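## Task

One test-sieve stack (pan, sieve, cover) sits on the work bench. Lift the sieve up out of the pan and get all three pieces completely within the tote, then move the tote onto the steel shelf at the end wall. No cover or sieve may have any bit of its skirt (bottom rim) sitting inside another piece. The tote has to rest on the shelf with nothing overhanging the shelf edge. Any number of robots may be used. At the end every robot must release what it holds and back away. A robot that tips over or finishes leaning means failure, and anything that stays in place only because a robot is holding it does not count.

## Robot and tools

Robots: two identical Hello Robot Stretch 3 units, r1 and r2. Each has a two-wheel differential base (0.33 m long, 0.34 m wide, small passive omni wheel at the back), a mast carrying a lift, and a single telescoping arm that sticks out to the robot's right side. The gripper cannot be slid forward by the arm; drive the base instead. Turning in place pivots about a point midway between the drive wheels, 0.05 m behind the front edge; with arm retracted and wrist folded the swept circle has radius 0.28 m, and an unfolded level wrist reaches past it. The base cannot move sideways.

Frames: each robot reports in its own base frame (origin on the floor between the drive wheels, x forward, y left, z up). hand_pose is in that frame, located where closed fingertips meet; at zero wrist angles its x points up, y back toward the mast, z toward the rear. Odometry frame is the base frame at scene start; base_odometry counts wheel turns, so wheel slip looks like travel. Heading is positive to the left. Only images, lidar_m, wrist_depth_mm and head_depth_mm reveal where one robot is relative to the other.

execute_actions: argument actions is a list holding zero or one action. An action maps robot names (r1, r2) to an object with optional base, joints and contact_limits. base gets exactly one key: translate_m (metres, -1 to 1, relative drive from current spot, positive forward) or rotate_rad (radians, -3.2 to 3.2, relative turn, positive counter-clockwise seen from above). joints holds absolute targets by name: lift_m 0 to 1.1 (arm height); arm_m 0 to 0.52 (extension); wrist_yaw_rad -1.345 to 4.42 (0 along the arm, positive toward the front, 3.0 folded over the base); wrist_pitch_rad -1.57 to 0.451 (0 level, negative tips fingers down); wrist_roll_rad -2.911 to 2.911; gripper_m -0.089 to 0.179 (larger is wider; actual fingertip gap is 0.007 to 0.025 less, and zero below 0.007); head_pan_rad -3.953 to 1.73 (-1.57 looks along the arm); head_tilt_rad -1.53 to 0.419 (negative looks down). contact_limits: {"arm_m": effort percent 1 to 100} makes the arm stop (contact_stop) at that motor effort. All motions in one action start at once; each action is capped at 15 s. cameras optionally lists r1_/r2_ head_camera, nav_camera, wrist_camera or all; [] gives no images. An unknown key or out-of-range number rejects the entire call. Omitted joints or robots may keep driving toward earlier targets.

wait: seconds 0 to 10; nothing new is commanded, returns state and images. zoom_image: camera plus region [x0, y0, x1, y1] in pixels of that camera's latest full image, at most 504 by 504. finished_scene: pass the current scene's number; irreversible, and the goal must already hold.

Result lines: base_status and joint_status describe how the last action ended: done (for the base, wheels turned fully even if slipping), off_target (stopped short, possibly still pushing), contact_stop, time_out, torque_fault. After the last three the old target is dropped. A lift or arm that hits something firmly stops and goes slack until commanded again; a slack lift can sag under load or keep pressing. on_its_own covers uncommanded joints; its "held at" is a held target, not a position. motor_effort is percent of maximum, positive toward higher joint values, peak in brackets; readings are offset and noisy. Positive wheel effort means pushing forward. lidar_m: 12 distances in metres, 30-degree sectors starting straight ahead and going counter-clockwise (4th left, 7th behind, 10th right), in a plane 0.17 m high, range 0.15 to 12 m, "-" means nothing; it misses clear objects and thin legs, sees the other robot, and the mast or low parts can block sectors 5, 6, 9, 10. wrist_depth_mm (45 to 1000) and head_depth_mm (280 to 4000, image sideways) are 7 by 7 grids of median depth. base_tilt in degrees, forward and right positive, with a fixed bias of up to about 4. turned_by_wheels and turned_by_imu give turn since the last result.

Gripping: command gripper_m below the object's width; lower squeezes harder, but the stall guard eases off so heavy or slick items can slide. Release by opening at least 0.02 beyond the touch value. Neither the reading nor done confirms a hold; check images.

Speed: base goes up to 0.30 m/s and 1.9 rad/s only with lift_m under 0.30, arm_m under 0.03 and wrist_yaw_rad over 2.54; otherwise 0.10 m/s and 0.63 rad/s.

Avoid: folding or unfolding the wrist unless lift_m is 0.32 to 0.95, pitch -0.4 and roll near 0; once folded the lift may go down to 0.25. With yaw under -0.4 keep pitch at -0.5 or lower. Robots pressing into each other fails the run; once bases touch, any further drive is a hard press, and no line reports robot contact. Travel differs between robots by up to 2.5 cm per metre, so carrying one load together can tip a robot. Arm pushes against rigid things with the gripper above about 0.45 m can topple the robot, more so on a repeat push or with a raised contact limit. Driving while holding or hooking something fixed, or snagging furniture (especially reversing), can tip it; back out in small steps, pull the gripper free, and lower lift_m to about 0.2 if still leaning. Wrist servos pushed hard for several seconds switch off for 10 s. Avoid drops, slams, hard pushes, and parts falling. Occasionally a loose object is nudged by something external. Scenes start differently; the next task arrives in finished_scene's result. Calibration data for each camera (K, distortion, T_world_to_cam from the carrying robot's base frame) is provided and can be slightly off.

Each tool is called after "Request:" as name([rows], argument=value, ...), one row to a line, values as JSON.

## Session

Request:
execute_actions(actions=[])

Scene clock: 0.00 s.
r1.base_odometry: x=+0.000 y=+0.000 heading=+0.000 (m, m, rad; r1's odometry frame)
r1.turned_by_wheels: +0.000 (rad since the last result)
r1.turned_by_imu: +0.000 (rad since the last result)
r1.base_tilt: forward=-0.3 right=-2.2 (deg)
r1.lidar_m: 2.28 3.58 4.17 1.04 1.02 1.80 5.12 1.84 1.13 1.01 1.01 1.22
r1.head_depth_mm: 1810 1826 1836 1846 1854 1870 1887 / 2045 2223 2244 2252 2251 2285 2200 / 2057 2687 2902 2881 2929 2948 2428 / 2069 3073 3567 3600 3544 3561 2430 / 2046 3078 3488 3482 3479 3473 2440 / 2046 3053 3406 3400 3420 3432 2448 / 2043 3034 3341 3319 3338 3298 2456
r1.base_status: not commanded
r1.joint_positions: lift_m=+0.318 arm_m=+0.001 wrist_yaw_rad=+2.942 wrist_pitch_rad=-0.406 wrist_roll_rad=-0.008 gripper_m=+0.037 head_pan_rad=+0.011 head_tilt_rad=+0.005
r1.joint_status: not commanded
r1.motor_effort: left_wheel=+0 right_wheel=+1 lift_m=+37 arm_m=+0 wrist_yaw_rad=+0 wrist_pitch_rad=+7 wrist_roll_rad=+0 gripper_m=-1 head_pan_rad=-1 head_tilt_rad=+1 (%)
r1.hand_pose: x=+0.0235 y=+0.0758 z=+0.3338 quat_wxyz=(+0.211, +0.700, +0.074, +0.678) (m; r1's base frame)
r1.wrist_depth_mm: - - - - - - - / - - - - - - - / - - - - - - - / 832 - 838 856 834 865 857 / 679 - 704 693 696 690 691 / 567 558 - 575 580 568 590 / 482 485 - 507 476 487 493
r2.base_odometry: x=+0.000 y=+0.000 heading=+0.000 (m, m, rad; r2's odometry frame)
r2.turned_by_wheels: +0.000 (rad since the last result)
r2.turned_by_imu: +0.000 (rad since the last result)
r2.base_tilt: forward=-0.4 right=+0.9 (deg)
r2.lidar_m: 1.47 1.48 2.46 1.60 0.87 0.73 0.73 0.82 1.34 2.99 3.38 4.05
r2.head_depth_mm: 1949 2859 3731 3820 3676 3628 2485 / 1963 2846 3829 3763 3825 3840 2539 / 1946 2815 3918 3884 3861 3797 2512 / 1937 2837 - - - 3862 2507 / 1931 2796 - - - 3338 2293 / 1923 2798 - - - 1791 2512 / 1918 2779 - - - 1668 1364
r2.base_status: not commanded
r2.joint_positions: lift_m=+0.498 arm_m=+0.002 wrist_yaw_rad=+3.062 wrist_pitch_rad=-0.432 wrist_roll_rad=-0.002 gripper_m=+0.037 head_pan_rad=+0.008 head_tilt_rad=+0.009
r2.joint_status: not commanded
r2.motor_effort: left_wheel=+0 right_wheel=+1 lift_m=+19 arm_m=+0 wrist_yaw_rad=+0 wrist_pitch_rad=+7 wrist_roll_rad=+0 gripper_m=+1 head_pan_rad=-1 head_tilt_rad=+2 (%)
r2.hand_pose: x=-0.0035 y=+0.0751 z=+0.5077 quat_wxyz=(+0.179, +0.695, +0.124, +0.685) (m; r2's base frame)
r2.wrist_depth_mm: 711 876 - - - - - / 730 954 - - - - - / 745 978 - - - - - / 750 - - - - - - / 768 910 - 958 977 975 995 / 740 775 - 778 830 802 799 / 661 645 - 665 656 666 669
pictures: r1_head_camera (sideways: a quarter turn clockwise sets it upright), r1_nav_camera (sideways: a quarter turn counterclockwise sets it upright), r1_wrist_camera, r2_head_camera (sideways: a quarter turn clockwise sets it upright), r2_nav_camera (sideways: a quarter turn counterclockwise sets it upright), r2_wrist_camera
camera_calibration (this result's frames):
r1_head_camera: T_world_to_cam=[[-0.0100049, 0.0126153, -0.99987, 1.32767], [0.0321284, 0.999408, 0.012288, -0.0104679], [0.999434, -0.0320013, -0.0104043, -0.0404416], [0, 0, 0, 1]] pos_world=[0.0540383, -0.00758145, 1.32721]
r1_nav_camera: T_world_to_cam=[[0.0413737, -0.0435653, 0.998194, -1.25767], [0.039238, -0.998207, -0.0451922, 0.105746], [0.998373, 0.0410369, -0.0395901, 0.00104668], [0, 0, 0, 1]] pos_world=[0.0468403, 0.0507225, 1.26022]
r1_wrist_camera: T_world_to_cam=[[0.97638, -0.214192, 0.0283435, -0.0214104], [-0.0916763, -0.529498, -0.843343, 0.363183], [0.195645, 0.820825, -0.536628, 0.272657], [0, 0, 0, 1]] pos_world=[0.000855883, -0.0360852, 0.45321]
r2_head_camera: T_world_to_cam=[[0.0444244, -0.00443001, -0.999003, 1.31802], [0.00745816, 0.999964, -0.00410262, 0.0071681], [0.998985, -0.00726847, 0.0444558, -0.109309], [0, 0, 0, 1]] pos_world=[0.0505921, -0.00212351, 1.32159]
r2_nav_camera: T_world_to_cam=[[0.0144417, -0.0123999, 0.999819, -1.25834], [-0.0476457, -0.998796, -0.011699, 0.0696461], [0.99876, -0.0474681, -0.0150151, -0.0241332], [0, 0, 0, 1]] pos_world=[0.0455941, 0.0528134, 1.25856]
r2_wrist_camera: T_world_to_cam=[[0.995445, -0.0924231, 0.0233725, -0.0067351], [-0.0290547, -0.527628, -0.848978, 0.513598], [0.0907972, 0.844432, -0.527911, 0.372763], [0, 0, 0, 1]] pos_world=[-0.012219, -0.0444065, 0.632976]
Images, in order (width x height): r1_head_camera 896x504, r1_nav_camera 672x504, r1_wrist_camera 644x364, r2_head_camera 896x504, r2_nav_camera 672x504, r2_wrist_camera 644x364.

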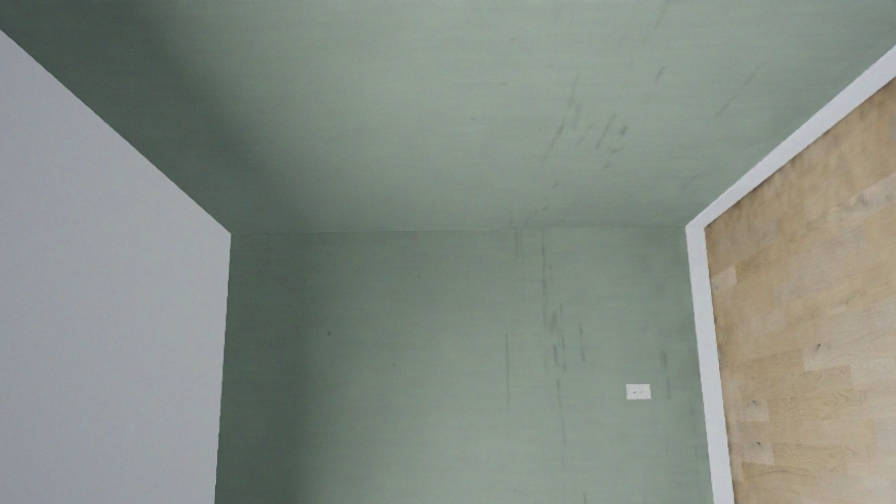

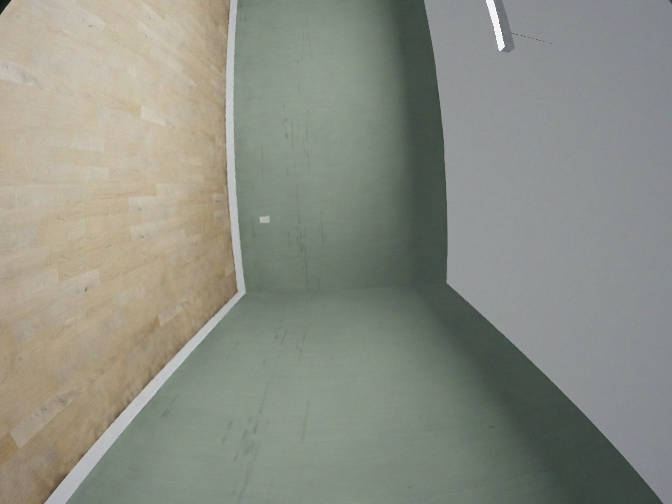

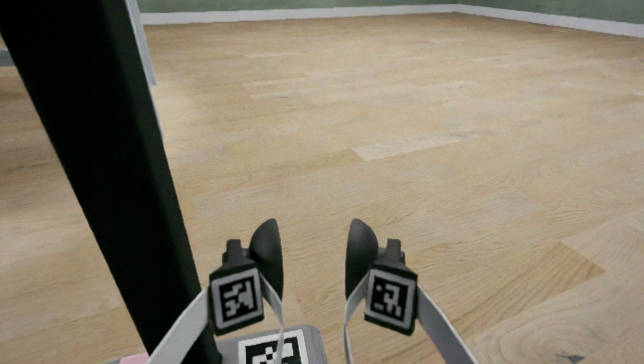

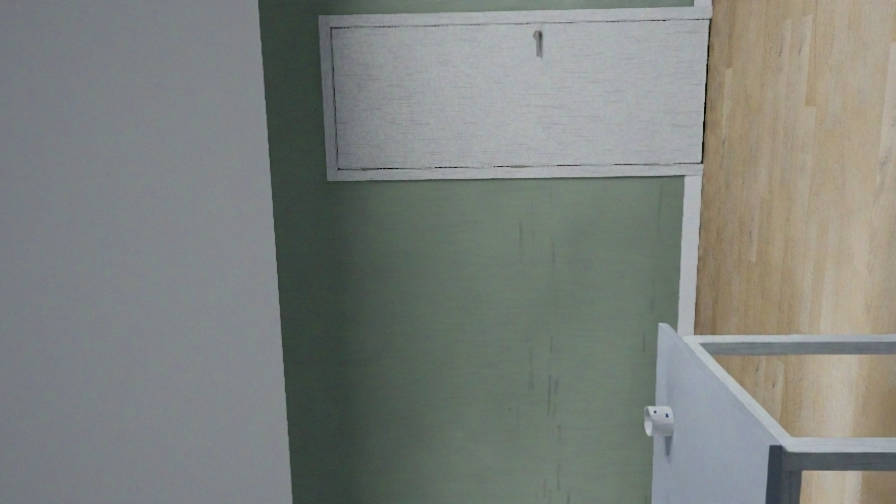

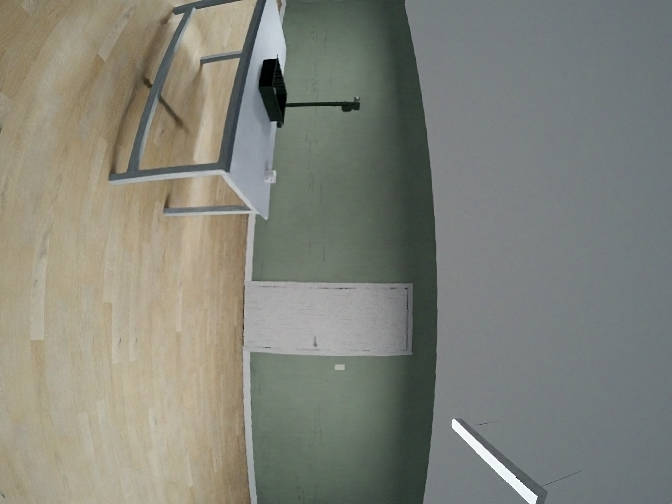

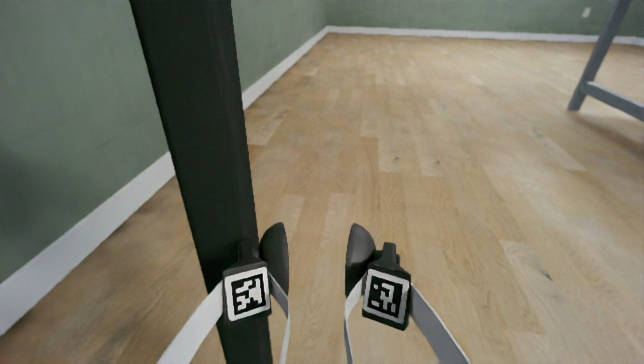

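Request:
execute_actions([
  {"r1":{"joints":{"head_pan_rad":1.7,"head_tilt_rad":-0.45,"lift_m":0.27}},"r2":{"joints":{"head_pan_rad":0.5,"head_tilt_rad":-0.4,"lift_m":0.27}}},
], cameras=["r1_head_camera","r1_nav_camera","r2_head_camera","r2_nav_camera"])

Scene clock: 3.57 s.
r1.base_odometry: x=+0.000 y=+0.000 heading=+0.000 (m, m, rad; r1's odometry frame)
r1.turned_by_wheels: +0.000 (rad since the last result)
r1.turned_by_imu: -0.001 (rad since the last result)
r1.base_tilt: forward=-0.2 right=-2.3 (deg)
r1.lidar_m: 2.27 3.55 4.19 1.04 1.02 1.80 5.12 1.84 1.13 1.01 1.01 1.21
r1.head_depth_mm: 3379 3612 3852 2936 2156 1697 1399 / 3309 3545 3822 2912 2160 1707 1408 / 3281 3511 3761 2950 2138 1702 1402 / 3212 3427 3728 2933 2163 1699 1396 / 3180 3462 3702 2964 2164 1691 1407 / 3172 3405 3574 1251 1844 1605 1362 / 3121 3352 3486 1217 1929 1694 1425
r1.base_status: not commanded
r1.joint_positions: lift_m=+0.270 arm_m=+0.001 wrist_yaw_rad=+2.942 wrist_pitch_rad=-0.407 wrist_roll_rad=-0.008 gripper_m=+0.037 head_pan_rad=+1.693 head_tilt_rad=-0.444
r1.joint_status: all done
r1.motor_effort: left_wheel=+0(0) right_wheel=+1(0) lift_m=+32(32) arm_m=-1(0) wrist_yaw_rad=+1(1) wrist_pitch_rad=+7(7) wrist_roll_rad=+0(0) gripper_m=+1(1) head_pan_rad=+2(31) head_tilt_rad=-4(29) (%)
r1.hand_pose: x=+0.0234 y=+0.0757 z=+0.2854 quat_wxyz=(+0.211, +0.700, +0.074, +0.678) (m; r1's base frame)
r1.wrist_depth_mm: - - - - - - - / - - - - - - - / - 981 - - - - - / 763 - 739 744 759 777 751 / 600 - 628 621 622 609 613 / 503 496 - 510 523 518 517 / 447 - - 443 426 445 442
r2.base_odometry: x=+0.000 y=+0.000 heading=+0.000 (m, m, rad; r2's odometry frame)
r2.turned_by_wheels: +0.000 (rad since the last result)
r2.turned_by_imu: +0.001 (rad since the last result)
r2.base_tilt: forward=-0.5 right=+0.9 (deg)
r2.lidar_m: 1.47 1.48 2.46 1.60 0.87 0.73 0.73 0.82 1.35 3.00 3.38 4.04
r2.head_depth_mm: 3654 3797 - 2051 2274 1826 1474 / 3881 - - 1540 2191 1758 1480 / - - - 1802 2372 1758 1482 / - - 2298 2896 2398 1818 1483 / - - 2655 3006 2183 1819 1480 / - - - 3251 2283 1836 1483 / - - - 3071 2378 1833 1481
r2.base_status: not commanded
r2.joint_positions: lift_m=+0.270 arm_m=+0.002 wrist_yaw_rad=+3.062 wrist_pitch_rad=-0.432 wrist_roll_rad=-0.002 gripper_m=+0.037 head_pan_rad=+0.493 head_tilt_rad=-0.395
r2.joint_status: all done
r2.motor_effort: left_wheel=+0(0) right_wheel=+0(1) lift_m=+10(15) arm_m=+1(1) wrist_yaw_rad=+0(1) wrist_pitch_rad=+7(7) wrist_roll_rad=+0(0) gripper_m=+0(0) head_pan_rad=+2(19) head_tilt_rad=-3(32) (%)
r2.hand_pose: x=-0.0035 y=+0.0751 z=+0.2800 quat_wxyz=(+0.179, +0.695, +0.124, +0.685) (m; r2's base frame)
r2.wrist_depth_mm: 713 901 - - - - - / 731 944 - - - - - / 727 912 - - - - - / 711 748 768 762 780 790 777 / 592 601 - 621 610 617 623 / 484 505 - - 521 500 508 / 429 - - - 423 429 427
pictures: r1_head_camera (sideways: a quarter turn clockwise sets it upright), r1_nav_camera (sideways: a quarter turn counterclockwise sets it upright), r2_head_camera (sideways: a quarter turn clockwise sets it upright), r2_nav_camera (sideways: a quarter turn counterclockwise sets it upright)
camera_calibration (this result's frames):
r1_head_camera: T_world_to_cam=[[0.0413287, -0.441696, -0.896212, 1.19184], [-0.996916, -0.0781231, -0.00746984, 0.0215332], [-0.0667155, 0.893757, -0.443563, 0.529851], [0, 0, 0, 1]] pos_world=[0.0075588, 0.0545563, 1.30333]
r1_nav_camera: T_world_to_cam=[[-0.0135953, 0.472527, 0.881211, -1.10448], [0.990389, 0.127678, -0.0531847, 0.11032], [-0.137643, 0.872018, -0.469721, 0.567808], [0, 0, 0, 1]] pos_world=[-0.0461205, 0.0126719, 1.24586]
r2_head_camera: T_world_to_cam=[[-0.307766, -0.170692, -0.936026, 1.23766], [-0.462303, 0.886669, -0.00968591, 0.0172988], [0.831598, 0.429746, -0.351799, 0.40751], [0, 0, 0, 1]] pos_world=[0.0500235, 0.0207951, 1.30201]
r2_nav_camera: T_world_to_cam=[[0.363804, 0.181177, 0.913686, -1.14783], [0.423587, -0.905789, 0.0109505, 0.0372842], [0.829591, 0.383042, -0.406273, 0.486161], [0, 0, 0, 1]] pos_world=[-0.00152542, 0.0555105, 1.24586]
Images, in order (width x height): r1_head_camera 896x504, r1_nav_camera 672x504, r2_head_camera 896x504, r2_nav_camera 672x504.

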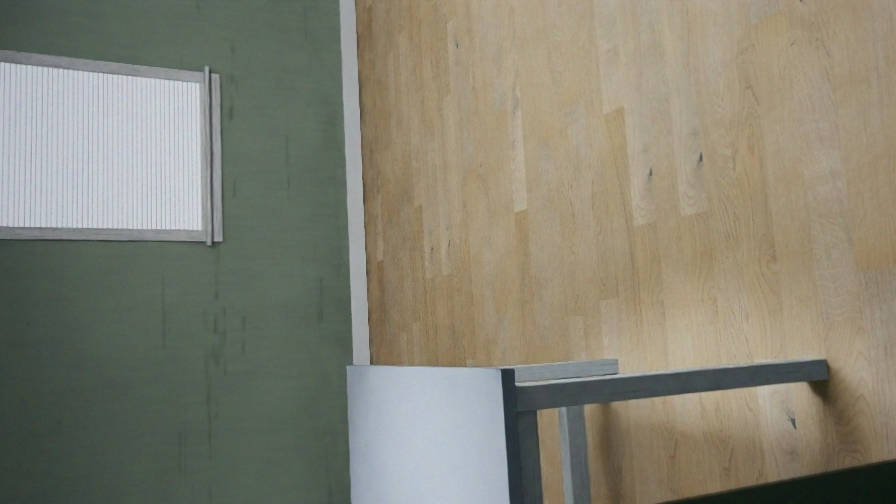

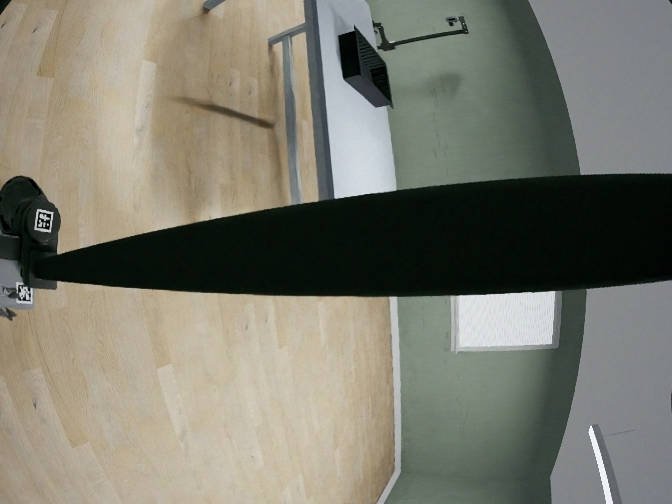

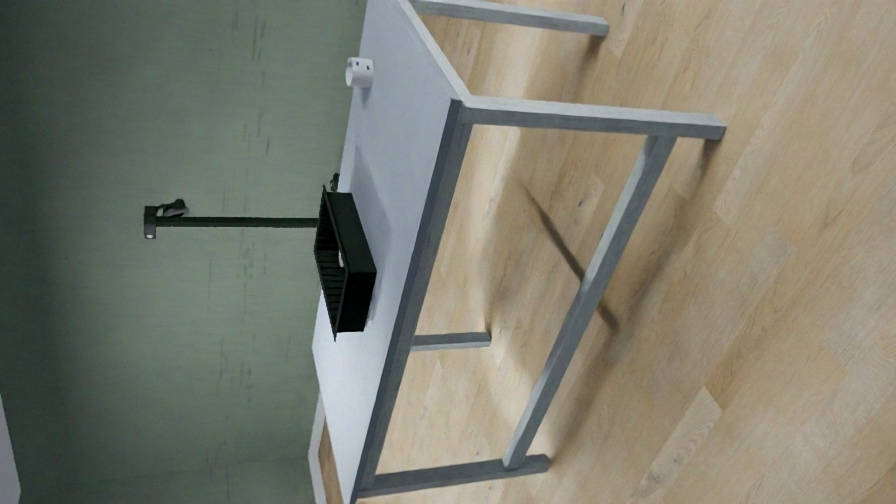

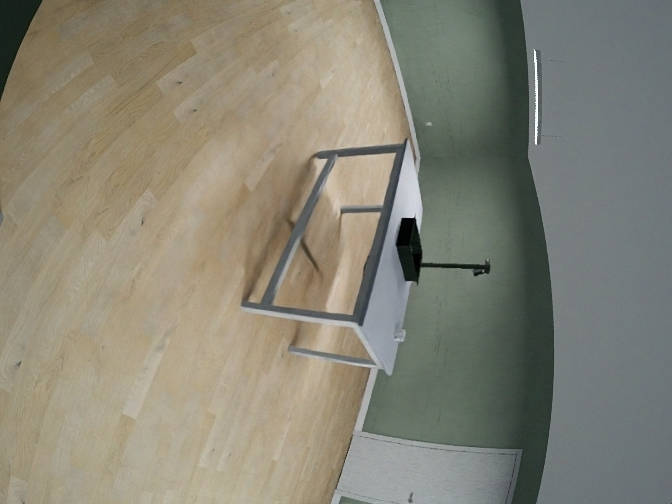

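Request:
execute_actions([
  {"r1":{"base":{"rotate_rad":2.889},"joints":{"head_pan_rad":-1.0,"head_tilt_rad":-0.6}},"r2":{"base":{"rotate_rad":0.767},"joints":{"head_pan_rad":-1.3,"head_tilt_rad":-0.7}}},
], cameras=[])

Request:
execute_actions([
  {"r1":{"base":{"translate_m":1.0}},"r2":{"base":{"translate_m":1.0}}},
], cameras=[])

Request:
execute_actions([
  {"r1":{"base":{"translate_m":0.41}},"r2":{"base":{"translate_m":0.93}}},
], cameras=[])

Request:
execute_actions([
  {"r1":{"base":{"rotate_rad":0.49}},"r2":{"base":{"rotate_rad":0.59}}},
], cameras=[])

Request:
execute_actions([
  {"r1":{"joints":{"lift_m":0.93}},"r2":{"joints":{"lift_m":0.93}}},
], cameras=["r1_head_camera","r1_nav_camera","r2_head_camera"])

Scene clock: 8.83 s.
r1.base_odometry: x=+0.000 y=+0.000 heading=+2.889 (m, m, rad; r1's odometry frame)
r1.turned_by_wheels: +2.889 (rad since the last result)
r1.turned_by_imu: +2.855 (rad since the last result)
r1.base_tilt: forward=-0.2 right=-2.1 (deg)
r1.lidar_m: 1.80 3.47 1.38 1.04 1.02 1.06 1.49 3.57 3.74 3.84 1.02 1.74
r1.head_depth_mm: 3224 3494 3083 2281 1814 1496 1278 / 3165 3555 3079 2273 1799 1501 1277 / 3217 3504 3033 2257 1806 1499 1274 / 3187 3547 1488 2104 1751 1488 1276 / 3201 3430 1260 2028 1798 1490 1272 / 3245 3486 1258 2027 1799 1482 1276 / 3265 3418 1258 2022 1812 1483 1269
r1.base_status: done
r1.joint_positions: lift_m=+0.270 arm_m=+0.001 wrist_yaw_rad=+2.942 wrist_pitch_rad=-0.407 wrist_roll_rad=-0.008 gripper_m=+0.037 head_pan_rad=-0.993 head_tilt_rad=-0.594
r1.joint_status: all done
r1.motor_effort: left_wheel=-4(11) right_wheel=+3(10) lift_m=+33(32) arm_m=+0(0) wrist_yaw_rad=+1(1) wrist_pitch_rad=+7(7) wrist_roll_rad=+0(0) gripper_m=+2(1) head_pan_rad=-3(29) head_tilt_rad=-3(19) (%)
r1.hand_pose: x=+0.0234 y=+0.0757 z=+0.2854 quat_wxyz=(+0.211, +0.700, +0.074, +0.678) (m; r1's base frame)
r1.wrist_depth_mm: - 912 - - - - - / - 980 - - - - - / 801 976 - - - - - / 745 - 745 744 750 777 775 / 605 - 634 614 614 620 620 / 499 501 - 518 524 511 515 / 456 - - 448 425 440 445
r2.base_odometry: x=+0.000 y=+0.000 heading=+0.767 (m, m, rad; r2's odometry frame)
r2.turned_by_wheels: +0.767 (rad since the last result)
r2.turned_by_imu: +0.758 (rad since the last result)
r2.base_tilt: forward=-0.5 right=+0.9 (deg)
r2.lidar_m: 1.73 4.13 1.13 0.77 0.73 0.74 0.95 2.14 3.05 3.91 4.02 1.48
r2.head_depth_mm: - 3719 2653 2039 1674 1404 1215 / - 3629 2627 2064 1667 1409 1218 / 3816 3767 2637 2031 1663 1418 1219 / 3674 3701 2601 2045 1670 1406 1213 / 3564 3732 2592 2042 1663 1401 1223 / 3498 3692 2639 2028 1656 1405 1220 / 3369 3510 2635 2038 1660 1408 1229
r2.base_status: done
r2.joint_positions: lift_m=+0.270 arm_m=+0.002 wrist_yaw_rad=+3.062 wrist_pitch_rad=-0.432 wrist_roll_rad=-0.002 gripper_m=+0.037 head_pan_rad=-1.293 head_tilt_rad=-0.692
r2.joint_status: all done
r2.motor_effort: left_wheel=-2(7) right_wheel=+3(11) lift_m=+11(11) arm_m=+1(1) wrist_yaw_rad=-1(1) wrist_pitch_rad=+7(7) wrist_roll_rad=+0(0) gripper_m=-1(0) head_pan_rad=-3(31) head_tilt_rad=-5(28) (%)
r2.hand_pose: x=-0.0035 y=+0.0751 z=+0.2800 quat_wxyz=(+0.179, +0.695, +0.124, +0.685) (m; r2's base frame)
r2.wrist_depth_mm: 535 584 736 854 - - - / 560 635 821 971 - - - / 589 680 885 982 - - - / 623 692 763 753 769 769 786 / 593 598 - 616 604 614 612 / 482 502 - - 514 513 510 / 426 - - - 422 432 429
pictures: none
No camera images: the call's "cameras" was empty. Leave "cameras" out to get every camera's image.

Scene clock: 13.83 s.
r1.base_odometry: x=-0.968 y=+0.250 heading=+2.889 (m, m, rad; r1's odometry frame)
r1.turned_by_wheels: +0.000 (rad since the last result)
r1.turned_by_imu: -0.002 (rad since the last result)
r1.base_tilt: forward=-0.1 right=-2.2 (deg)
r1.lidar_m: 0.81 4.26 2.00 1.52 1.50 1.55 2.18 4.43 0.95 1.23 1.19 0.82
r1.head_depth_mm: 2815 3037 1272 875 743 1458 1278 / 2796 3094 1117 894 743 1459 1274 / 2816 3068 1125 931 743 1452 1275 / 2817 3076 1199 842 742 1456 1274 / 2822 3102 1262 932 741 1448 1272 / 2817 3040 1263 932 739 1484 1273 / 2846 3096 1257 930 739 1479 1273
r1.base_status: done
r1.joint_positions: lift_m=+0.270 arm_m=+0.001 wrist_yaw_rad=+2.942 wrist_pitch_rad=-0.407 wrist_roll_rad=-0.008 gripper_m=+0.037 head_pan_rad=-0.993 head_tilt_rad=-0.594
r1.joint_status: not commanded
r1.motor_effort: left_wheel=-3(9) right_wheel=+3(6) lift_m=+33(32) arm_m=+0(0) wrist_yaw_rad=+1(1) wrist_pitch_rad=+7(7) wrist_roll_rad=+0(0) gripper_m=+0(0) head_pan_rad=-2(2) head_tilt_rad=-4(4) (%)
r1.hand_pose: x=+0.0234 y=+0.0757 z=+0.2854 quat_wxyz=(+0.211, +0.700, +0.074, +0.678) (m; r1's base frame)
r1.wrist_depth_mm: - - - - - - - / - - - - - - - / 978 - 1000 - - - - / 748 - 747 766 767 764 775 / 601 - 632 613 620 620 615 / 500 502 - 519 528 516 521 / 449 - - 445 430 442 439
r2.base_odometry: x=+0.720 y=+0.694 heading=+0.767 (m, m, rad; r2's odometry frame)
r2.turned_by_wheels: +0.000 (rad since the last result)
r2.turned_by_imu: +0.006 (rad since the last result)
r2.base_tilt: forward=-0.4 right=+1.0 (deg)
r2.lidar_m: 0.99 4.96 2.01 1.37 1.30 1.32 1.70 3.81 3.87 3.69 0.75 0.76
r2.head_depth_mm: 3556 3659 2635 2028 1648 1402 1218 / 3433 3629 2609 2042 1659 1408 1225 / 3280 3500 2603 2054 1671 1407 1220 / 3151 3391 2639 2029 1666 1406 1221 / 3065 3299 2673 931 1549 1326 1222 / 2959 3219 1091 895 1656 1344 1222 / 2861 3066 1084 873 1674 1407 1223
r2.base_status: done
r2.joint_positions: lift_m=+0.270 arm_m=+0.002 wrist_yaw_rad=+3.062 wrist_pitch_rad=-0.432 wrist_roll_rad=-0.002 gripper_m=+0.037 head_pan_rad=-1.293 head_tilt_rad=-0.692
r2.joint_status: not commanded
r2.motor_effort: left_wheel=-2(6) right_wheel=+3(12) lift_m=+11(10) arm_m=+0(0) wrist_yaw_rad=-1(1) wrist_pitch_rad=+7(7) wrist_roll_rad=+0(0) gripper_m=+0(0) head_pan_rad=-2(3) head_tilt_rad=-5(5) (%)
r2.hand_pose: x=-0.0035 y=+0.0751 z=+0.2800 quat_wxyz=(+0.179, +0.695, +0.124, +0.685) (m; r2's base frame)
r2.wrist_depth_mm: 929 - - - - - - / 981 - - - - - - / 963 - - - - - - / 725 739 757 759 758 802 788 / 588 592 - 608 597 618 621 / 488 506 - - 513 494 508 / 422 - - - 423 427 430
pictures: none
No camera images: the call's "cameras" was empty. Leave "cameras" out to get every camera's image.

Scene clock: 18.63 s.
r1.base_odometry: x=-1.365 y=+0.353 heading=+2.889 (m, m, rad; r1's odometry frame)
r1.turned_by_wheels: +0.000 (rad since the last result)
r1.turned_by_imu: -0.002 (rad since the last result)
r1.base_tilt: forward=-0.2 right=-2.3 (deg)
r1.lidar_m: 4.02 3.89 2.30 1.73 1.69 1.75 2.46 1.23 1.20 1.03 1.00 0.43
r1.head_depth_mm: 2665 2908 3061 939 745 618 551 / 2654 2892 3096 941 744 618 550 / 2637 2918 3051 939 741 616 549 / 2638 2897 3073 935 741 615 560 / 2658 2924 3053 933 741 598 560 / 2667 2903 3009 929 740 612 559 / 2680 2943 3022 1005 736 613 559
r1.base_status: done
r1.joint_positions: lift_m=+0.270 arm_m=+0.001 wrist_yaw_rad=+2.942 wrist_pitch_rad=-0.407 wrist_roll_rad=-0.008 gripper_m=+0.037 head_pan_rad=-0.993 head_tilt_rad=-0.594
r1.joint_status: not commanded
r1.motor_effort: left_wheel=-2(7) right_wheel=+3(8) lift_m=+33(33) arm_m=-1(0) wrist_yaw_rad=+1(0) wrist_pitch_rad=+7(7) wrist_roll_rad=+0(0) gripper_m=+0(0) head_pan_rad=-2(2) head_tilt_rad=-4(4) (%)
r1.hand_pose: x=+0.0234 y=+0.0757 z=+0.2854 quat_wxyz=(+0.211, +0.700, +0.074, +0.678) (m; r1's base frame)
r1.wrist_depth_mm: - - - - - - - / - - - - - - - / 958 994 990 - - - - / 745 - 744 755 758 784 774 / 597 - 617 612 622 617 626 / 510 497 - 512 514 513 513 / 454 - - 446 429 442 444
r2.base_odometry: x=+1.390 y=+1.339 heading=+0.767 (m, m, rad; r2's odometry frame)
r2.turned_by_wheels: +0.000 (rad since the last result)
r2.turned_by_imu: +0.006 (rad since the last result)
r2.base_tilt: forward=-0.4 right=+0.9 (deg)
r2.lidar_m: 0.30 4.18 2.79 1.93 1.82 1.86 2.41 4.58 0.35 0.24 0.23 0.23
r2.head_depth_mm: 3010 3308 1084 843 668 578 520 / 2905 3162 1087 727 633 578 501 / 2711 3080 1089 785 631 578 501 / 2693 2984 1627 839 682 576 501 / 2608 2898 2620 799 633 579 501 / 2558 2784 2607 790 668 577 501 / 2476 2710 2632 841 687 579 501
r2.base_status: done
r2.joint_positions: lift_m=+0.270 arm_m=+0.002 wrist_yaw_rad=+3.062 wrist_pitch_rad=-0.432 wrist_roll_rad=-0.002 gripper_m=+0.037 head_pan_rad=-1.293 head_tilt_rad=-0.692
r2.joint_status: not commanded
r2.motor_effort: left_wheel=-2(6) right_wheel=+3(12) lift_m=+11(11) arm_m=+0(0) wrist_yaw_rad=-1(1) wrist_pitch_rad=+7(7) wrist_roll_rad=+0(0) gripper_m=+0(1) head_pan_rad=-2(3) head_tilt_rad=-5(5) (%)
r2.hand_pose: x=-0.0035 y=+0.0751 z=+0.2800 quat_wxyz=(+0.179, +0.695, +0.124, +0.685) (m; r2's base frame)
r2.wrist_depth_mm: - - - - - - - / - - - - - - - / - - - - - - - / 743 752 759 765 772 786 782 / 577 589 - 612 617 613 615 / 484 510 - - 513 499 506 / 431 - - - 426 431 428
pictures: none
No camera images: the call's "cameras" was empty. Leave "cameras" out to get every camera's image.

Scene clock: 20.20 s.
r1.base_odometry: x=-1.365 y=+0.353 heading=-2.905 (m, m, rad; r1's odometry frame)
r1.turned_by_wheels: +0.490 (rad since the last result)
r1.turned_by_imu: +0.485 (rad since the last result)
r1.base_tilt: forward=+0.0 right=-2.2 (deg)
r1.lidar_m: 3.90 2.39 1.73 1.67 1.73 2.36 4.82 1.20 1.04 1.00 0.43 4.06
r1.head_depth_mm: 2649 2867 2999 941 745 588 527 / 2753 2995 3077 938 742 601 537 / 2898 3169 3040 2195 741 617 1201 / 3034 3348 3048 2261 740 614 840 / 3210 3553 3057 2258 1787 630 1198 / 3340 3723 3042 2260 1795 1488 1271 / 3591 - 3048 2246 1787 1488 1270
r1.base_status: done
r1.joint_positions: lift_m=+0.270 arm_m=+0.001 wrist_yaw_rad=+2.942 wrist_pitch_rad=-0.407 wrist_roll_rad=-0.008 gripper_m=+0.037 head_pan_rad=-0.993 head_tilt_rad=-0.594
r1.joint_status: not commanded
r1.motor_effort: left_wheel=-2(11) right_wheel=+2(9) lift_m=+32(33) arm_m=+0(0) wrist_yaw_rad=+0(1) wrist_pitch_rad=+7(7) wrist_roll_rad=+0(0) gripper_m=-1(0) head_pan_rad=-1(2) head_tilt_rad=-3(3) (%)
r1.hand_pose: x=+0.0234 y=+0.0757 z=+0.2854 quat_wxyz=(+0.211, +0.700, +0.074, +0.678) (m; r1's base frame)
r1.wrist_depth_mm: - - - - - - - / - - - - - - - / 954 - 991 - - - - / 749 - 739 769 773 766 767 / 598 - 628 616 631 613 618 / 504 491 - 517 514 518 519 / 444 - - 442 427 444 439
r2.base_odometry: x=+1.390 y=+1.339 heading=+1.357 (m, m, rad; r2's odometry frame)
r2.turned_by_wheels: +0.590 (rad since the last result)
r2.turned_by_imu: +0.583 (rad since the last result)
r2.base_tilt: forward=-0.6 right=+1.0 (deg)
r2.lidar_m: 4.19 2.64 1.90 1.82 1.88 2.53 0.92 0.33 0.24 0.23 0.23 0.31
r2.head_depth_mm: 2505 2718 2651 811 632 556 500 / 2535 2777 2635 842 684 578 500 / 2554 2873 2608 840 682 578 499 / 2608 2888 2663 839 684 577 500 / 2693 2982 2630 840 684 578 501 / 2716 3058 1084 844 684 579 502 / 2803 3109 2534 841 685 577 503
r2.base_status: done
r2.joint_positions: lift_m=+0.270 arm_m=+0.002 wrist_yaw_rad=+3.062 wrist_pitch_rad=-0.432 wrist_roll_rad=-0.002 gripper_m=+0.037 head_pan_rad=-1.293 head_tilt_rad=-0.692
r2.joint_status: not commanded
r2.motor_effort: left_wheel=-2(9) right_wheel=+3(9) lift_m=+11(11) arm_m=+0(0) wrist_yaw_rad=-1(1) wrist_pitch_rad=+7(7) wrist_roll_rad=+0(0) gripper_m=-1(1) head_pan_rad=-3(3) head_tilt_rad=-5(5) (%)
r2.hand_pose: x=-0.0035 y=+0.0751 z=+0.2800 quat_wxyz=(+0.179, +0.695, +0.124, +0.685) (m; r2's base frame)
r2.wrist_depth_mm: - - - - - - - / - - - - - - - / - - - - - - - / 741 744 756 775 789 785 776 / 596 588 - 615 606 614 613 / 489 499 - - 517 507 508 / 427 - - - 427 432 430
pictures: none
No camera images: the call's "cameras" was empty. Leave "cameras" out to get every camera's image.

Scene clock: 27.03 s.
r1.base_odometry: x=-1.365 y=+0.353 heading=-2.905 (m, m, rad; r1's odometry frame)
r1.turned_by_wheels: +0.000 (rad since the last result)
r1.turned_by_imu: -0.002 (rad since the last result)
r1.base_tilt: forward=-0.1 right=-2.2 (deg)
r1.lidar_m: 3.89 2.39 1.73 1.67 1.73 2.36 4.79 1.19 1.04 1.00 0.43 4.05
r1.head_depth_mm: 2663 2862 2997 940 746 603 - / 2787 2992 3045 940 745 602 - / 2909 3172 3066 2187 741 616 562 / 3053 3325 3037 2247 741 615 840 / 3197 3535 3075 2254 1793 630 1200 / 3348 3782 3049 2258 1783 1484 1273 / 3591 - 3005 2249 1781 1489 1269
r1.base_status: not commanded
r1.joint_positions: lift_m=+0.930 arm_m=+0.001 wrist_yaw_rad=+2.942 wrist_pitch_rad=-0.407 wrist_roll_rad=-0.008 gripper_m=+0.037 head_pan_rad=-0.993 head_tilt_rad=-0.594
r1.joint_status: all done
r1.motor_effort: left_wheel=-3(2) right_wheel=+2(2) lift_m=+42(42) arm_m=+0(0) wrist_yaw_rad=+1(1) wrist_pitch_rad=+7(7) wrist_roll_rad=+0(0) gripper_m=-1(0) head_pan_rad=-3(3) head_tilt_rad=-3(3) (%)
r1.hand_pose: x=+0.0234 y=+0.0757 z=+0.9450 quat_wxyz=(+0.211, +0.700, +0.074, +0.678) (m; r1's base frame)
r1.wrist_depth_mm: - - - - - - - / - - - - - - - / - - - - - - - / - - - - - - - / - - - - - - - / - - - - - - - / - - - - - - -
r2.base_odometry: x=+1.390 y=+1.339 heading=+1.357 (m, m, rad; r2's odometry frame)
r2.turned_by_wheels: +0.000 (rad since the last result)
r2.turned_by_imu: +0.001 (rad since the last result)
r2.base_tilt: forward=-0.6 right=+1.0 (deg)
r2.lidar_m: 4.18 2.63 1.89 1.82 1.88 2.53 0.92 0.33 0.24 0.23 0.23 0.31
r2.head_depth_mm: 2476 2728 2637 813 631 556 501 / 2516 2772 2669 834 682 578 500 / 2570 2826 2640 837 684 577 500 / 2643 2922 2631 841 684 577 501 / 2687 2986 2634 840 684 578 500 / 2734 3071 1082 842 683 577 501 / 2801 3096 2537 841 683 578 501
r2.base_status: not commanded
r2.joint_positions: lift_m=+0.571 arm_m=+0.002 wrist_yaw_rad=+3.062 wrist_pitch_rad=-0.432 wrist_roll_rad=-0.002 gripper_m=+0.037 head_pan_rad=-1.293 head_tilt_rad=-0.692
r2.joint_status: lift_m contact_stop (moved +0.301 of +0.660)
r2.on_its_own: lift_m is slack since a contact_stop, until your next command for it (your +0.930 is given up)
r2.motor_effort: left_wheel=-3(4) right_wheel=+3(7) lift_m=+19(46) arm_m=+0(0) wrist_yaw_rad=-1(1) wrist_pitch_rad=+7(8) wrist_roll_rad=+0(0) gripper_m=+0(0) head_pan_rad=-2(2) head_tilt_rad=-4(5) (%)
r2.hand_pose: x=-0.0036 y=+0.0752 z=+0.5809 quat_wxyz=(+0.179, +0.695, +0.125, +0.685) (m; r2's base frame)
r2.wrist_depth_mm: - - - - - - - / - - - - - - - / - - - - - - - / - - - - - - - / - - - - - - - / 849 850 - 894 911 900 878 / 732 743 - 730 727 751 758
pictures: r1_head_camera (sideways: a quarter turn clockwise sets it upright), r1_nav_camera (sideways: a quarter turn counterclockwise sets it upright), r2_head_camera (sideways: a quarter turn clockwise sets it upright)
camera_calibration (this result's frames):
r1_head_camera: T_world_to_cam=[[-0.301821, 0.486426, -0.819935, 1.09446], [0.859978, 0.510141, -0.0139203, 0.0186019], [0.411511, -0.709328, -0.572287, 0.694419], [0, 0, 0, 1]] pos_world=[0.0285734, -0.0492938, 1.29506]
r1_nav_camera: T_world_to_cam=[[0.289092, -0.524182, 0.801036, -1.00178], [-0.837564, -0.543711, -0.0535184, 0.121894], [0.463586, -0.655448, -0.596218, 0.728722], [0, 0, 0, 1]] pos_world=[0.0538769, 0.0187981, 1.24347]
r2_head_camera: T_world_to_cam=[[-0.171902, 0.586339, -0.791616, 1.04849], [0.964079, 0.265306, -0.0128443, 0.0127053], [0.202489, -0.765388, -0.610884, 0.74846], [0, 0, 0, 1]] pos_world=[0.0164335, -0.0452797, 1.28739]
Images, in order (width x height): r1_head_camera 896x504, r1_nav_camera 672x504, r2_head_camera 896x504.

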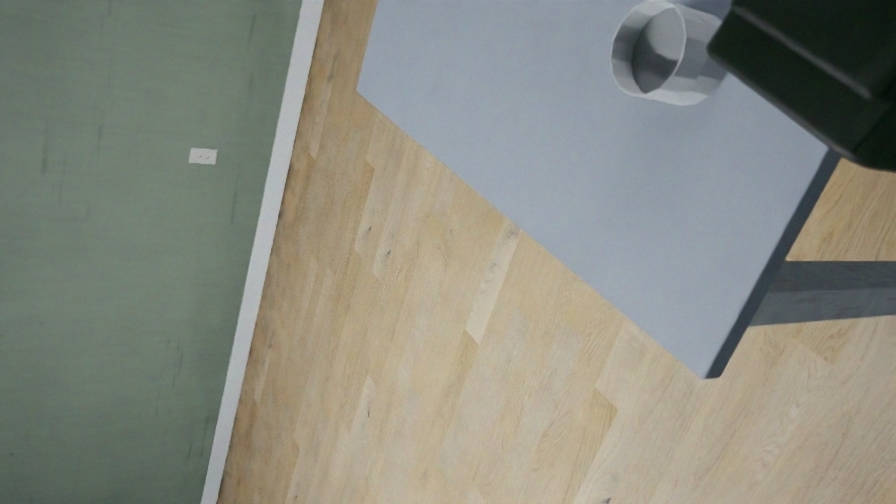

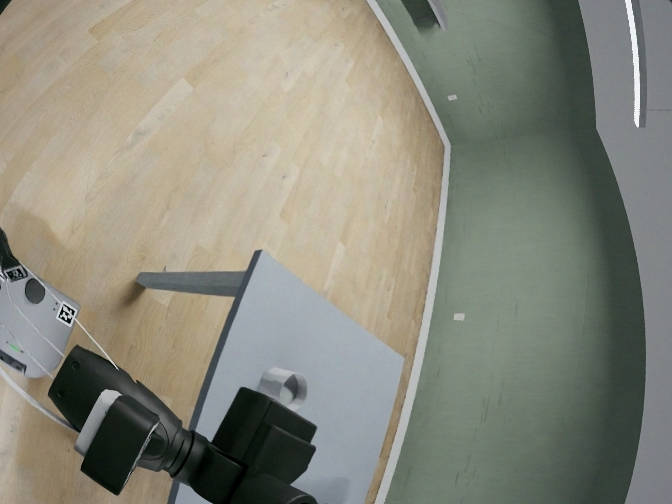

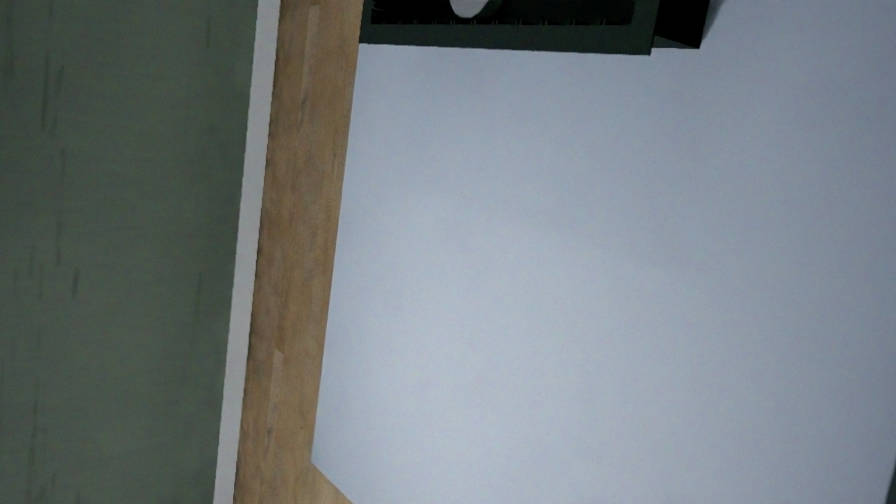

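Request:
execute_actions([
  {"r1":{"base":{"translate_m":0.095},"joints":{"wrist_yaw_rad":0,"gripper_m":0.13}},"r2":{"base":{"rotate_rad":0.6},"joints":{"lift_m":0.5}}},
], cameras=[])

Request:
execute_actions([
  {"r1":{"joints":{"lift_m":1.04,"arm_m":0.35}},"r2":{"base":{"translate_m":0.19}}},
], cameras=[])

Request:
execute_actions([
  {"r1":{"joints":{"wrist_pitch_rad":-1.57,"wrist_roll_rad":0}},"r2":{"base":{"rotate_rad":-0.6}}},
], cameras=["r1_wrist_camera"])

Scene clock: 31.87 s.
r1.base_odometry: x=-1.458 y=+0.330 heading=-2.905 (m, m, rad; r1's odometry frame)
r1.turned_by_wheels: +0.000 (rad since the last result)
r1.turned_by_imu: -0.001 (rad since the last result)
r1.base_tilt: forward=-0.3 right=-2.3 (deg)
r1.lidar_m: 3.79 2.39 1.70 1.67 1.73 2.36 4.90 1.29 1.04 1.00 0.38 3.96
r1.head_depth_mm: 2665 2873 2986 942 745 602 522 / 2776 3010 3075 2267 744 616 537 / 2899 3166 3049 2266 1741 616 635 / 3044 3352 3046 2259 1813 629 1201 / 3201 3541 3043 2248 1785 1495 1276 / 3388 3767 3042 2253 1786 1480 1273 / 3595 - 2999 2248 1790 1485 1271
r1.base_status: done
r1.joint_positions: lift_m=+0.930 arm_m=+0.001 wrist_yaw_rad=+0.003 wrist_pitch_rad=-0.407 wrist_roll_rad=-0.008 gripper_m=+0.130 head_pan_rad=-0.993 head_tilt_rad=-0.594
r1.joint_status: all done
r1.motor_effort: left_wheel=-3(5) right_wheel=+3(6) lift_m=+42(41) arm_m=+0(0) wrist_yaw_rad=-4(5) wrist_pitch_rad=+7(7) wrist_roll_rad=+0(0) gripper_m=-1(81) head_pan_rad=-2(2) head_tilt_rad=-3(4) (%)
r1.hand_pose: x=-0.0208 y=-0.3714 z=+0.9450 quat_wxyz=(+0.696, +0.145, -0.689, -0.141) (m; r1's base frame)
r1.wrist_depth_mm: - - - - - - - / - - - - - - - / - - 784 750 751 675 661 / - - 562 567 573 584 505 / - - 456 458 455 461 445 / - - 384 340 382 396 385 / - 315 329 310 328 321 333
r2.base_odometry: x=+1.390 y=+1.339 heading=+1.955 (m, m, rad; r2's odometry frame)
r2.turned_by_wheels: +0.598 (rad since the last result)
r2.turned_by_imu: +0.507 (rad since the last result)
r2.base_tilt: forward=-0.5 right=+1.0 (deg)
r2.lidar_m: 2.70 1.91 1.82 1.86 2.47 4.56 0.34 0.24 0.23 0.23 0.31 4.21
r2.head_depth_mm: 2751 3011 2610 839 685 576 501 / 2973 3183 1084 837 682 576 500 / 3150 3365 2600 836 681 577 500 / 3471 3583 2605 834 683 577 521 / 3739 3687 2588 836 682 579 1187 / - 3699 2606 2010 685 616 1066 / - 3688 2629 2024 683 1327 1218
r2.base_status: rotate_rad off_target (by the wheels' count: +0.5981 of +0.6000)
r2.joint_positions: lift_m=+0.500 arm_m=+0.002 wrist_yaw_rad=+3.061 wrist_pitch_rad=-0.435 wrist_roll_rad=-0.002 gripper_m=+0.037 head_pan_rad=-1.295 head_tilt_rad=-0.695
r2.joint_status: all done
r2.on_its_own: left_wheel is at rest, and its effort (-46) is outside its rest range (-18 to +18); right_wheel is at rest, and its effort (+31) is outside its rest range (-18 to +18)
r2.motor_effort: left_wheel=-46(60) right_wheel=+31(75) lift_m=+11(17) arm_m=+1(4) wrist_yaw_rad=+0(1) wrist_pitch_rad=+9(10) wrist_roll_rad=+0(0) gripper_m=+0(0) head_pan_rad=-2(2) head_tilt_rad=-3(5) (%)
r2.hand_pose: x=-0.0034 y=+0.0748 z=+0.5093 quat_wxyz=(+0.180, +0.695, +0.125, +0.685) (m; r2's base frame)
r2.wrist_depth_mm: - - - - - - - / - - - - - - - / - - - - - - - / - - - - - - - / 910 950 - 982 963 962 988 / 771 757 - 782 821 791 812 / 647 656 - 678 656 668 678
pictures: none
No camera images: the call's "cameras" was empty. Leave "cameras" out to get every camera's image.

Scene clock: 35.63 s.
r1.base_odometry: x=-1.458 y=+0.330 heading=-2.905 (m, m, rad; r1's odometry frame)
r1.turned_by_wheels: +0.000 (rad since the last result)
r1.turned_by_imu: -0.001 (rad since the last result)
r1.base_tilt: forward=-0.2 right=-2.3 (deg)
r1.lidar_m: 3.78 2.40 1.70 1.67 1.73 2.36 4.89 1.29 1.04 1.00 0.38 3.93
r1.head_depth_mm: 2634 2868 2995 937 743 618 528 / 2770 2996 3054 2274 743 616 539 / 2894 3157 3105 2270 1741 615 633 / 3077 3320 3043 2250 1801 629 1198 / 3180 3536 3038 2250 1803 1481 1272 / 3393 3745 3029 2254 1792 1486 1268 / 3564 - 3040 2247 1781 1481 1268
r1.base_status: not commanded
r1.joint_positions: lift_m=+1.040 arm_m=+0.350 wrist_yaw_rad=+0.002 wrist_pitch_rad=-0.407 wrist_roll_rad=-0.008 gripper_m=+0.130 head_pan_rad=-0.993 head_tilt_rad=-0.594
r1.joint_status: all done
r1.motor_effort: left_wheel=-2(1) right_wheel=+3(3) lift_m=+41(47) arm_m=+2(2) wrist_yaw_rad=-2(4) wrist_pitch_rad=+8(7) wrist_roll_rad=+0(0) gripper_m=+0(0) head_pan_rad=-2(2) head_tilt_rad=-4(4) (%)
r1.hand_pose: x=-0.0211 y=-0.7205 z=+1.0550 quat_wxyz=(+0.695, +0.144, -0.689, -0.142) (m; r1's base frame)
r1.wrist_depth_mm: - - - - - - - / - - - - - - - / - - - - - - - / - - - - - - 847 / - - 609 604 622 625 633 / - - 511 513 516 534 518 / - 442 444 448 444 440 437
r2.base_odometry: x=+1.319 y=+1.515 heading=+1.955 (m, m, rad; r2's odometry frame)
r2.turned_by_wheels: +0.000 (rad since the last result)
r2.turned_by_imu: +0.003 (rad since the last result)
r2.base_tilt: forward=-0.5 right=+1.0 (deg)
r2.lidar_m: 2.56 1.82 1.73 1.77 2.36 4.73 0.47 0.33 0.31 0.32 0.43 4.03
r2.head_depth_mm: 2868 3089 2575 836 682 578 509 / 2967 3289 2592 834 682 575 1152 / 3285 3508 2609 836 679 575 1223 / 3518 3605 2638 2031 682 618 1029 / 3868 3715 2658 2032 683 1323 1199 / - 3667 2625 2025 1667 1404 1222 / - 3620 2608 2046 1660 1405 1215
r2.base_status: done
r2.joint_positions: lift_m=+0.500 arm_m=+0.002 wrist_yaw_rad=+3.061 wrist_pitch_rad=-0.435 wrist_roll_rad=-0.002 gripper_m=+0.037 head_pan_rad=-1.295 head_tilt_rad=-0.695
r2.joint_status: not commanded
r2.motor_effort: left_wheel=+0(36) right_wheel=+0(28) lift_m=+11(11) arm_m=+1(1) wrist_yaw_rad=+0(0) wrist_pitch_rad=+9(9) wrist_roll_rad=+0(0) gripper_m=+1(1) head_pan_rad=-2(2) head_tilt_rad=-3(2) (%)
r2.hand_pose: x=-0.0034 y=+0.0748 z=+0.5093 quat_wxyz=(+0.180, +0.695, +0.125, +0.685) (m; r2's base frame)
r2.wrist_depth_mm: - - - - - - - / - - - - - - - / - - - - - - - / - - - - - - - / 913 935 - 978 985 961 964 / 766 781 - 782 810 789 785 / 651 660 - 664 658 670 673
pictures: none
No camera images: the call's "cameras" was empty. Leave "cameras" out to get every camera's image.

Scene clock: 37.53 s.
r1.base_odometry: x=-1.458 y=+0.330 heading=-2.905 (m, m, rad; r1's odometry frame)
r1.turned_by_wheels: +0.000 (rad since the last result)
r1.turned_by_imu: +0.000 (rad since the last result)
r1.base_tilt: forward=-0.1 right=-2.2 (deg)
r1.lidar_m: 3.80 2.39 1.71 1.67 1.73 2.37 4.90 1.29 1.04 1.00 0.38 3.96
r1.head_depth_mm: 2658 2858 2975 942 744 617 527 / 2754 2982 3060 2258 742 615 538 / 2888 3149 3046 2261 1732 615 633 / 3047 3324 3043 2253 1795 632 1199 / 3201 3456 3058 2272 1789 1478 1273 / 3372 3753 3043 2261 1789 1484 1264 / 3587 - 3036 2269 1778 1489 1268
r1.base_status: not commanded
r1.joint_positions: lift_m=+1.040 arm_m=+0.350 wrist_yaw_rad=+0.002 wrist_pitch_rad=-1.563 wrist_roll_rad=-0.007 gripper_m=+0.130 head_pan_rad=-0.993 head_tilt_rad=-0.594
r1.joint_status: all done
r1.motor_effort: left_wheel=-3(3) right_wheel=+2(2) lift_m=+42(41) arm_m=+2(2) wrist_yaw_rad=-2(2) wrist_pitch_rad=-5(5) wrist_roll_rad=+2(2) gripper_m=+0(1) head_pan_rad=-2(1) head_tilt_rad=-4(3) (%)
r1.hand_pose: x=-0.0217 y=-0.4727 z=+0.9221 quat_wxyz=(+0.504, +0.500, -0.499, -0.496) (m; r1's base frame)
r1.wrist_depth_mm: 296 294 293 295 299 300 302 / 302 300 300 304 306 307 308 / - 306 311 309 313 315 316 / - 314 318 285 319 322 322 / - 320 326 289 326 328 331 / - - 330 339 336 337 339 / - - 339 339 343 - -
r2.base_odometry: x=+1.319 y=+1.515 heading=+1.355 (m, m, rad; r2's odometry frame)
r2.turned_by_wheels: -0.600 (rad since the last result)
r2.turned_by_imu: -0.597 (rad since the last result)
r2.base_tilt: forward=-0.5 right=+1.0 (deg)
r2.lidar_m: 4.02 2.77 1.86 1.73 1.75 2.22 4.72 0.51 0.34 0.31 0.32 0.40
r2.head_depth_mm: 2566 2840 2607 833 682 577 520 / 2594 2838 1075 838 682 576 530 / 2623 2915 1081 838 680 577 531 / 2693 2942 1085 840 681 576 1151 / 2671 3024 1075 835 682 576 1149 / 2707 3049 1083 834 683 575 1172 / 2773 3013 2625 837 685 576 1174
r2.base_status: done
r2.joint_positions: lift_m=+0.500 arm_m=+0.002 wrist_yaw_rad=+3.061 wrist_pitch_rad=-0.435 wrist_roll_rad=-0.002 gripper_m=+0.037 head_pan_rad=-1.295 head_tilt_rad=-0.695
r2.joint_status: not commanded
r2.motor_effort: left_wheel=+3(6) right_wheel=-3(7) lift_m=+11(11) arm_m=+1(0) wrist_yaw_rad=+0(0) wrist_pitch_rad=+9(9) wrist_roll_rad=+0(0) gripper_m=+0(1) head_pan_rad=-2(2) head_tilt_rad=-3(3) (%)
r2.hand_pose: x=-0.0034 y=+0.0748 z=+0.5093 quat_wxyz=(+0.180, +0.695, +0.125, +0.685) (m; r2's base frame)
r2.wrist_depth_mm: - - - - - - - / - - - - - - - / - - - - - - - / - - - - - - - / 902 908 - 972 956 974 980 / 773 766 - 787 818 801 787 / 650 663 - 655 656 674 678
pictures: r1_wrist_camera
camera_calibration (this result's frames):
r1_wrist_camera: T_world_to_cam=[[-0.999429, -0.020031, 0.02722, -0.0615153], [-0.0156545, 0.988191, 0.152423, 0.365592], [-0.0299518, 0.15191, -0.98794, 1.14252], [0, 0, 0, 1]] pos_world=[-0.0215363, -0.536068, 1.0747]
Images, in order (width x height): r1_wrist_camera 644x364.

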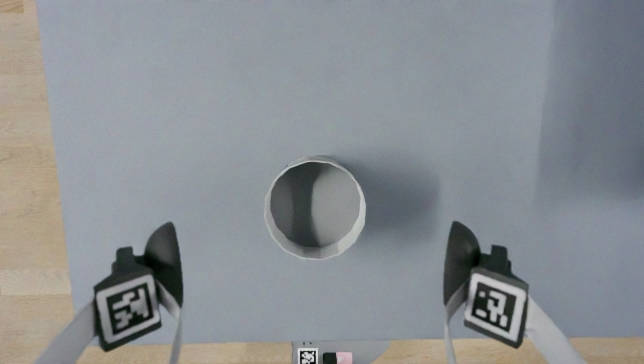

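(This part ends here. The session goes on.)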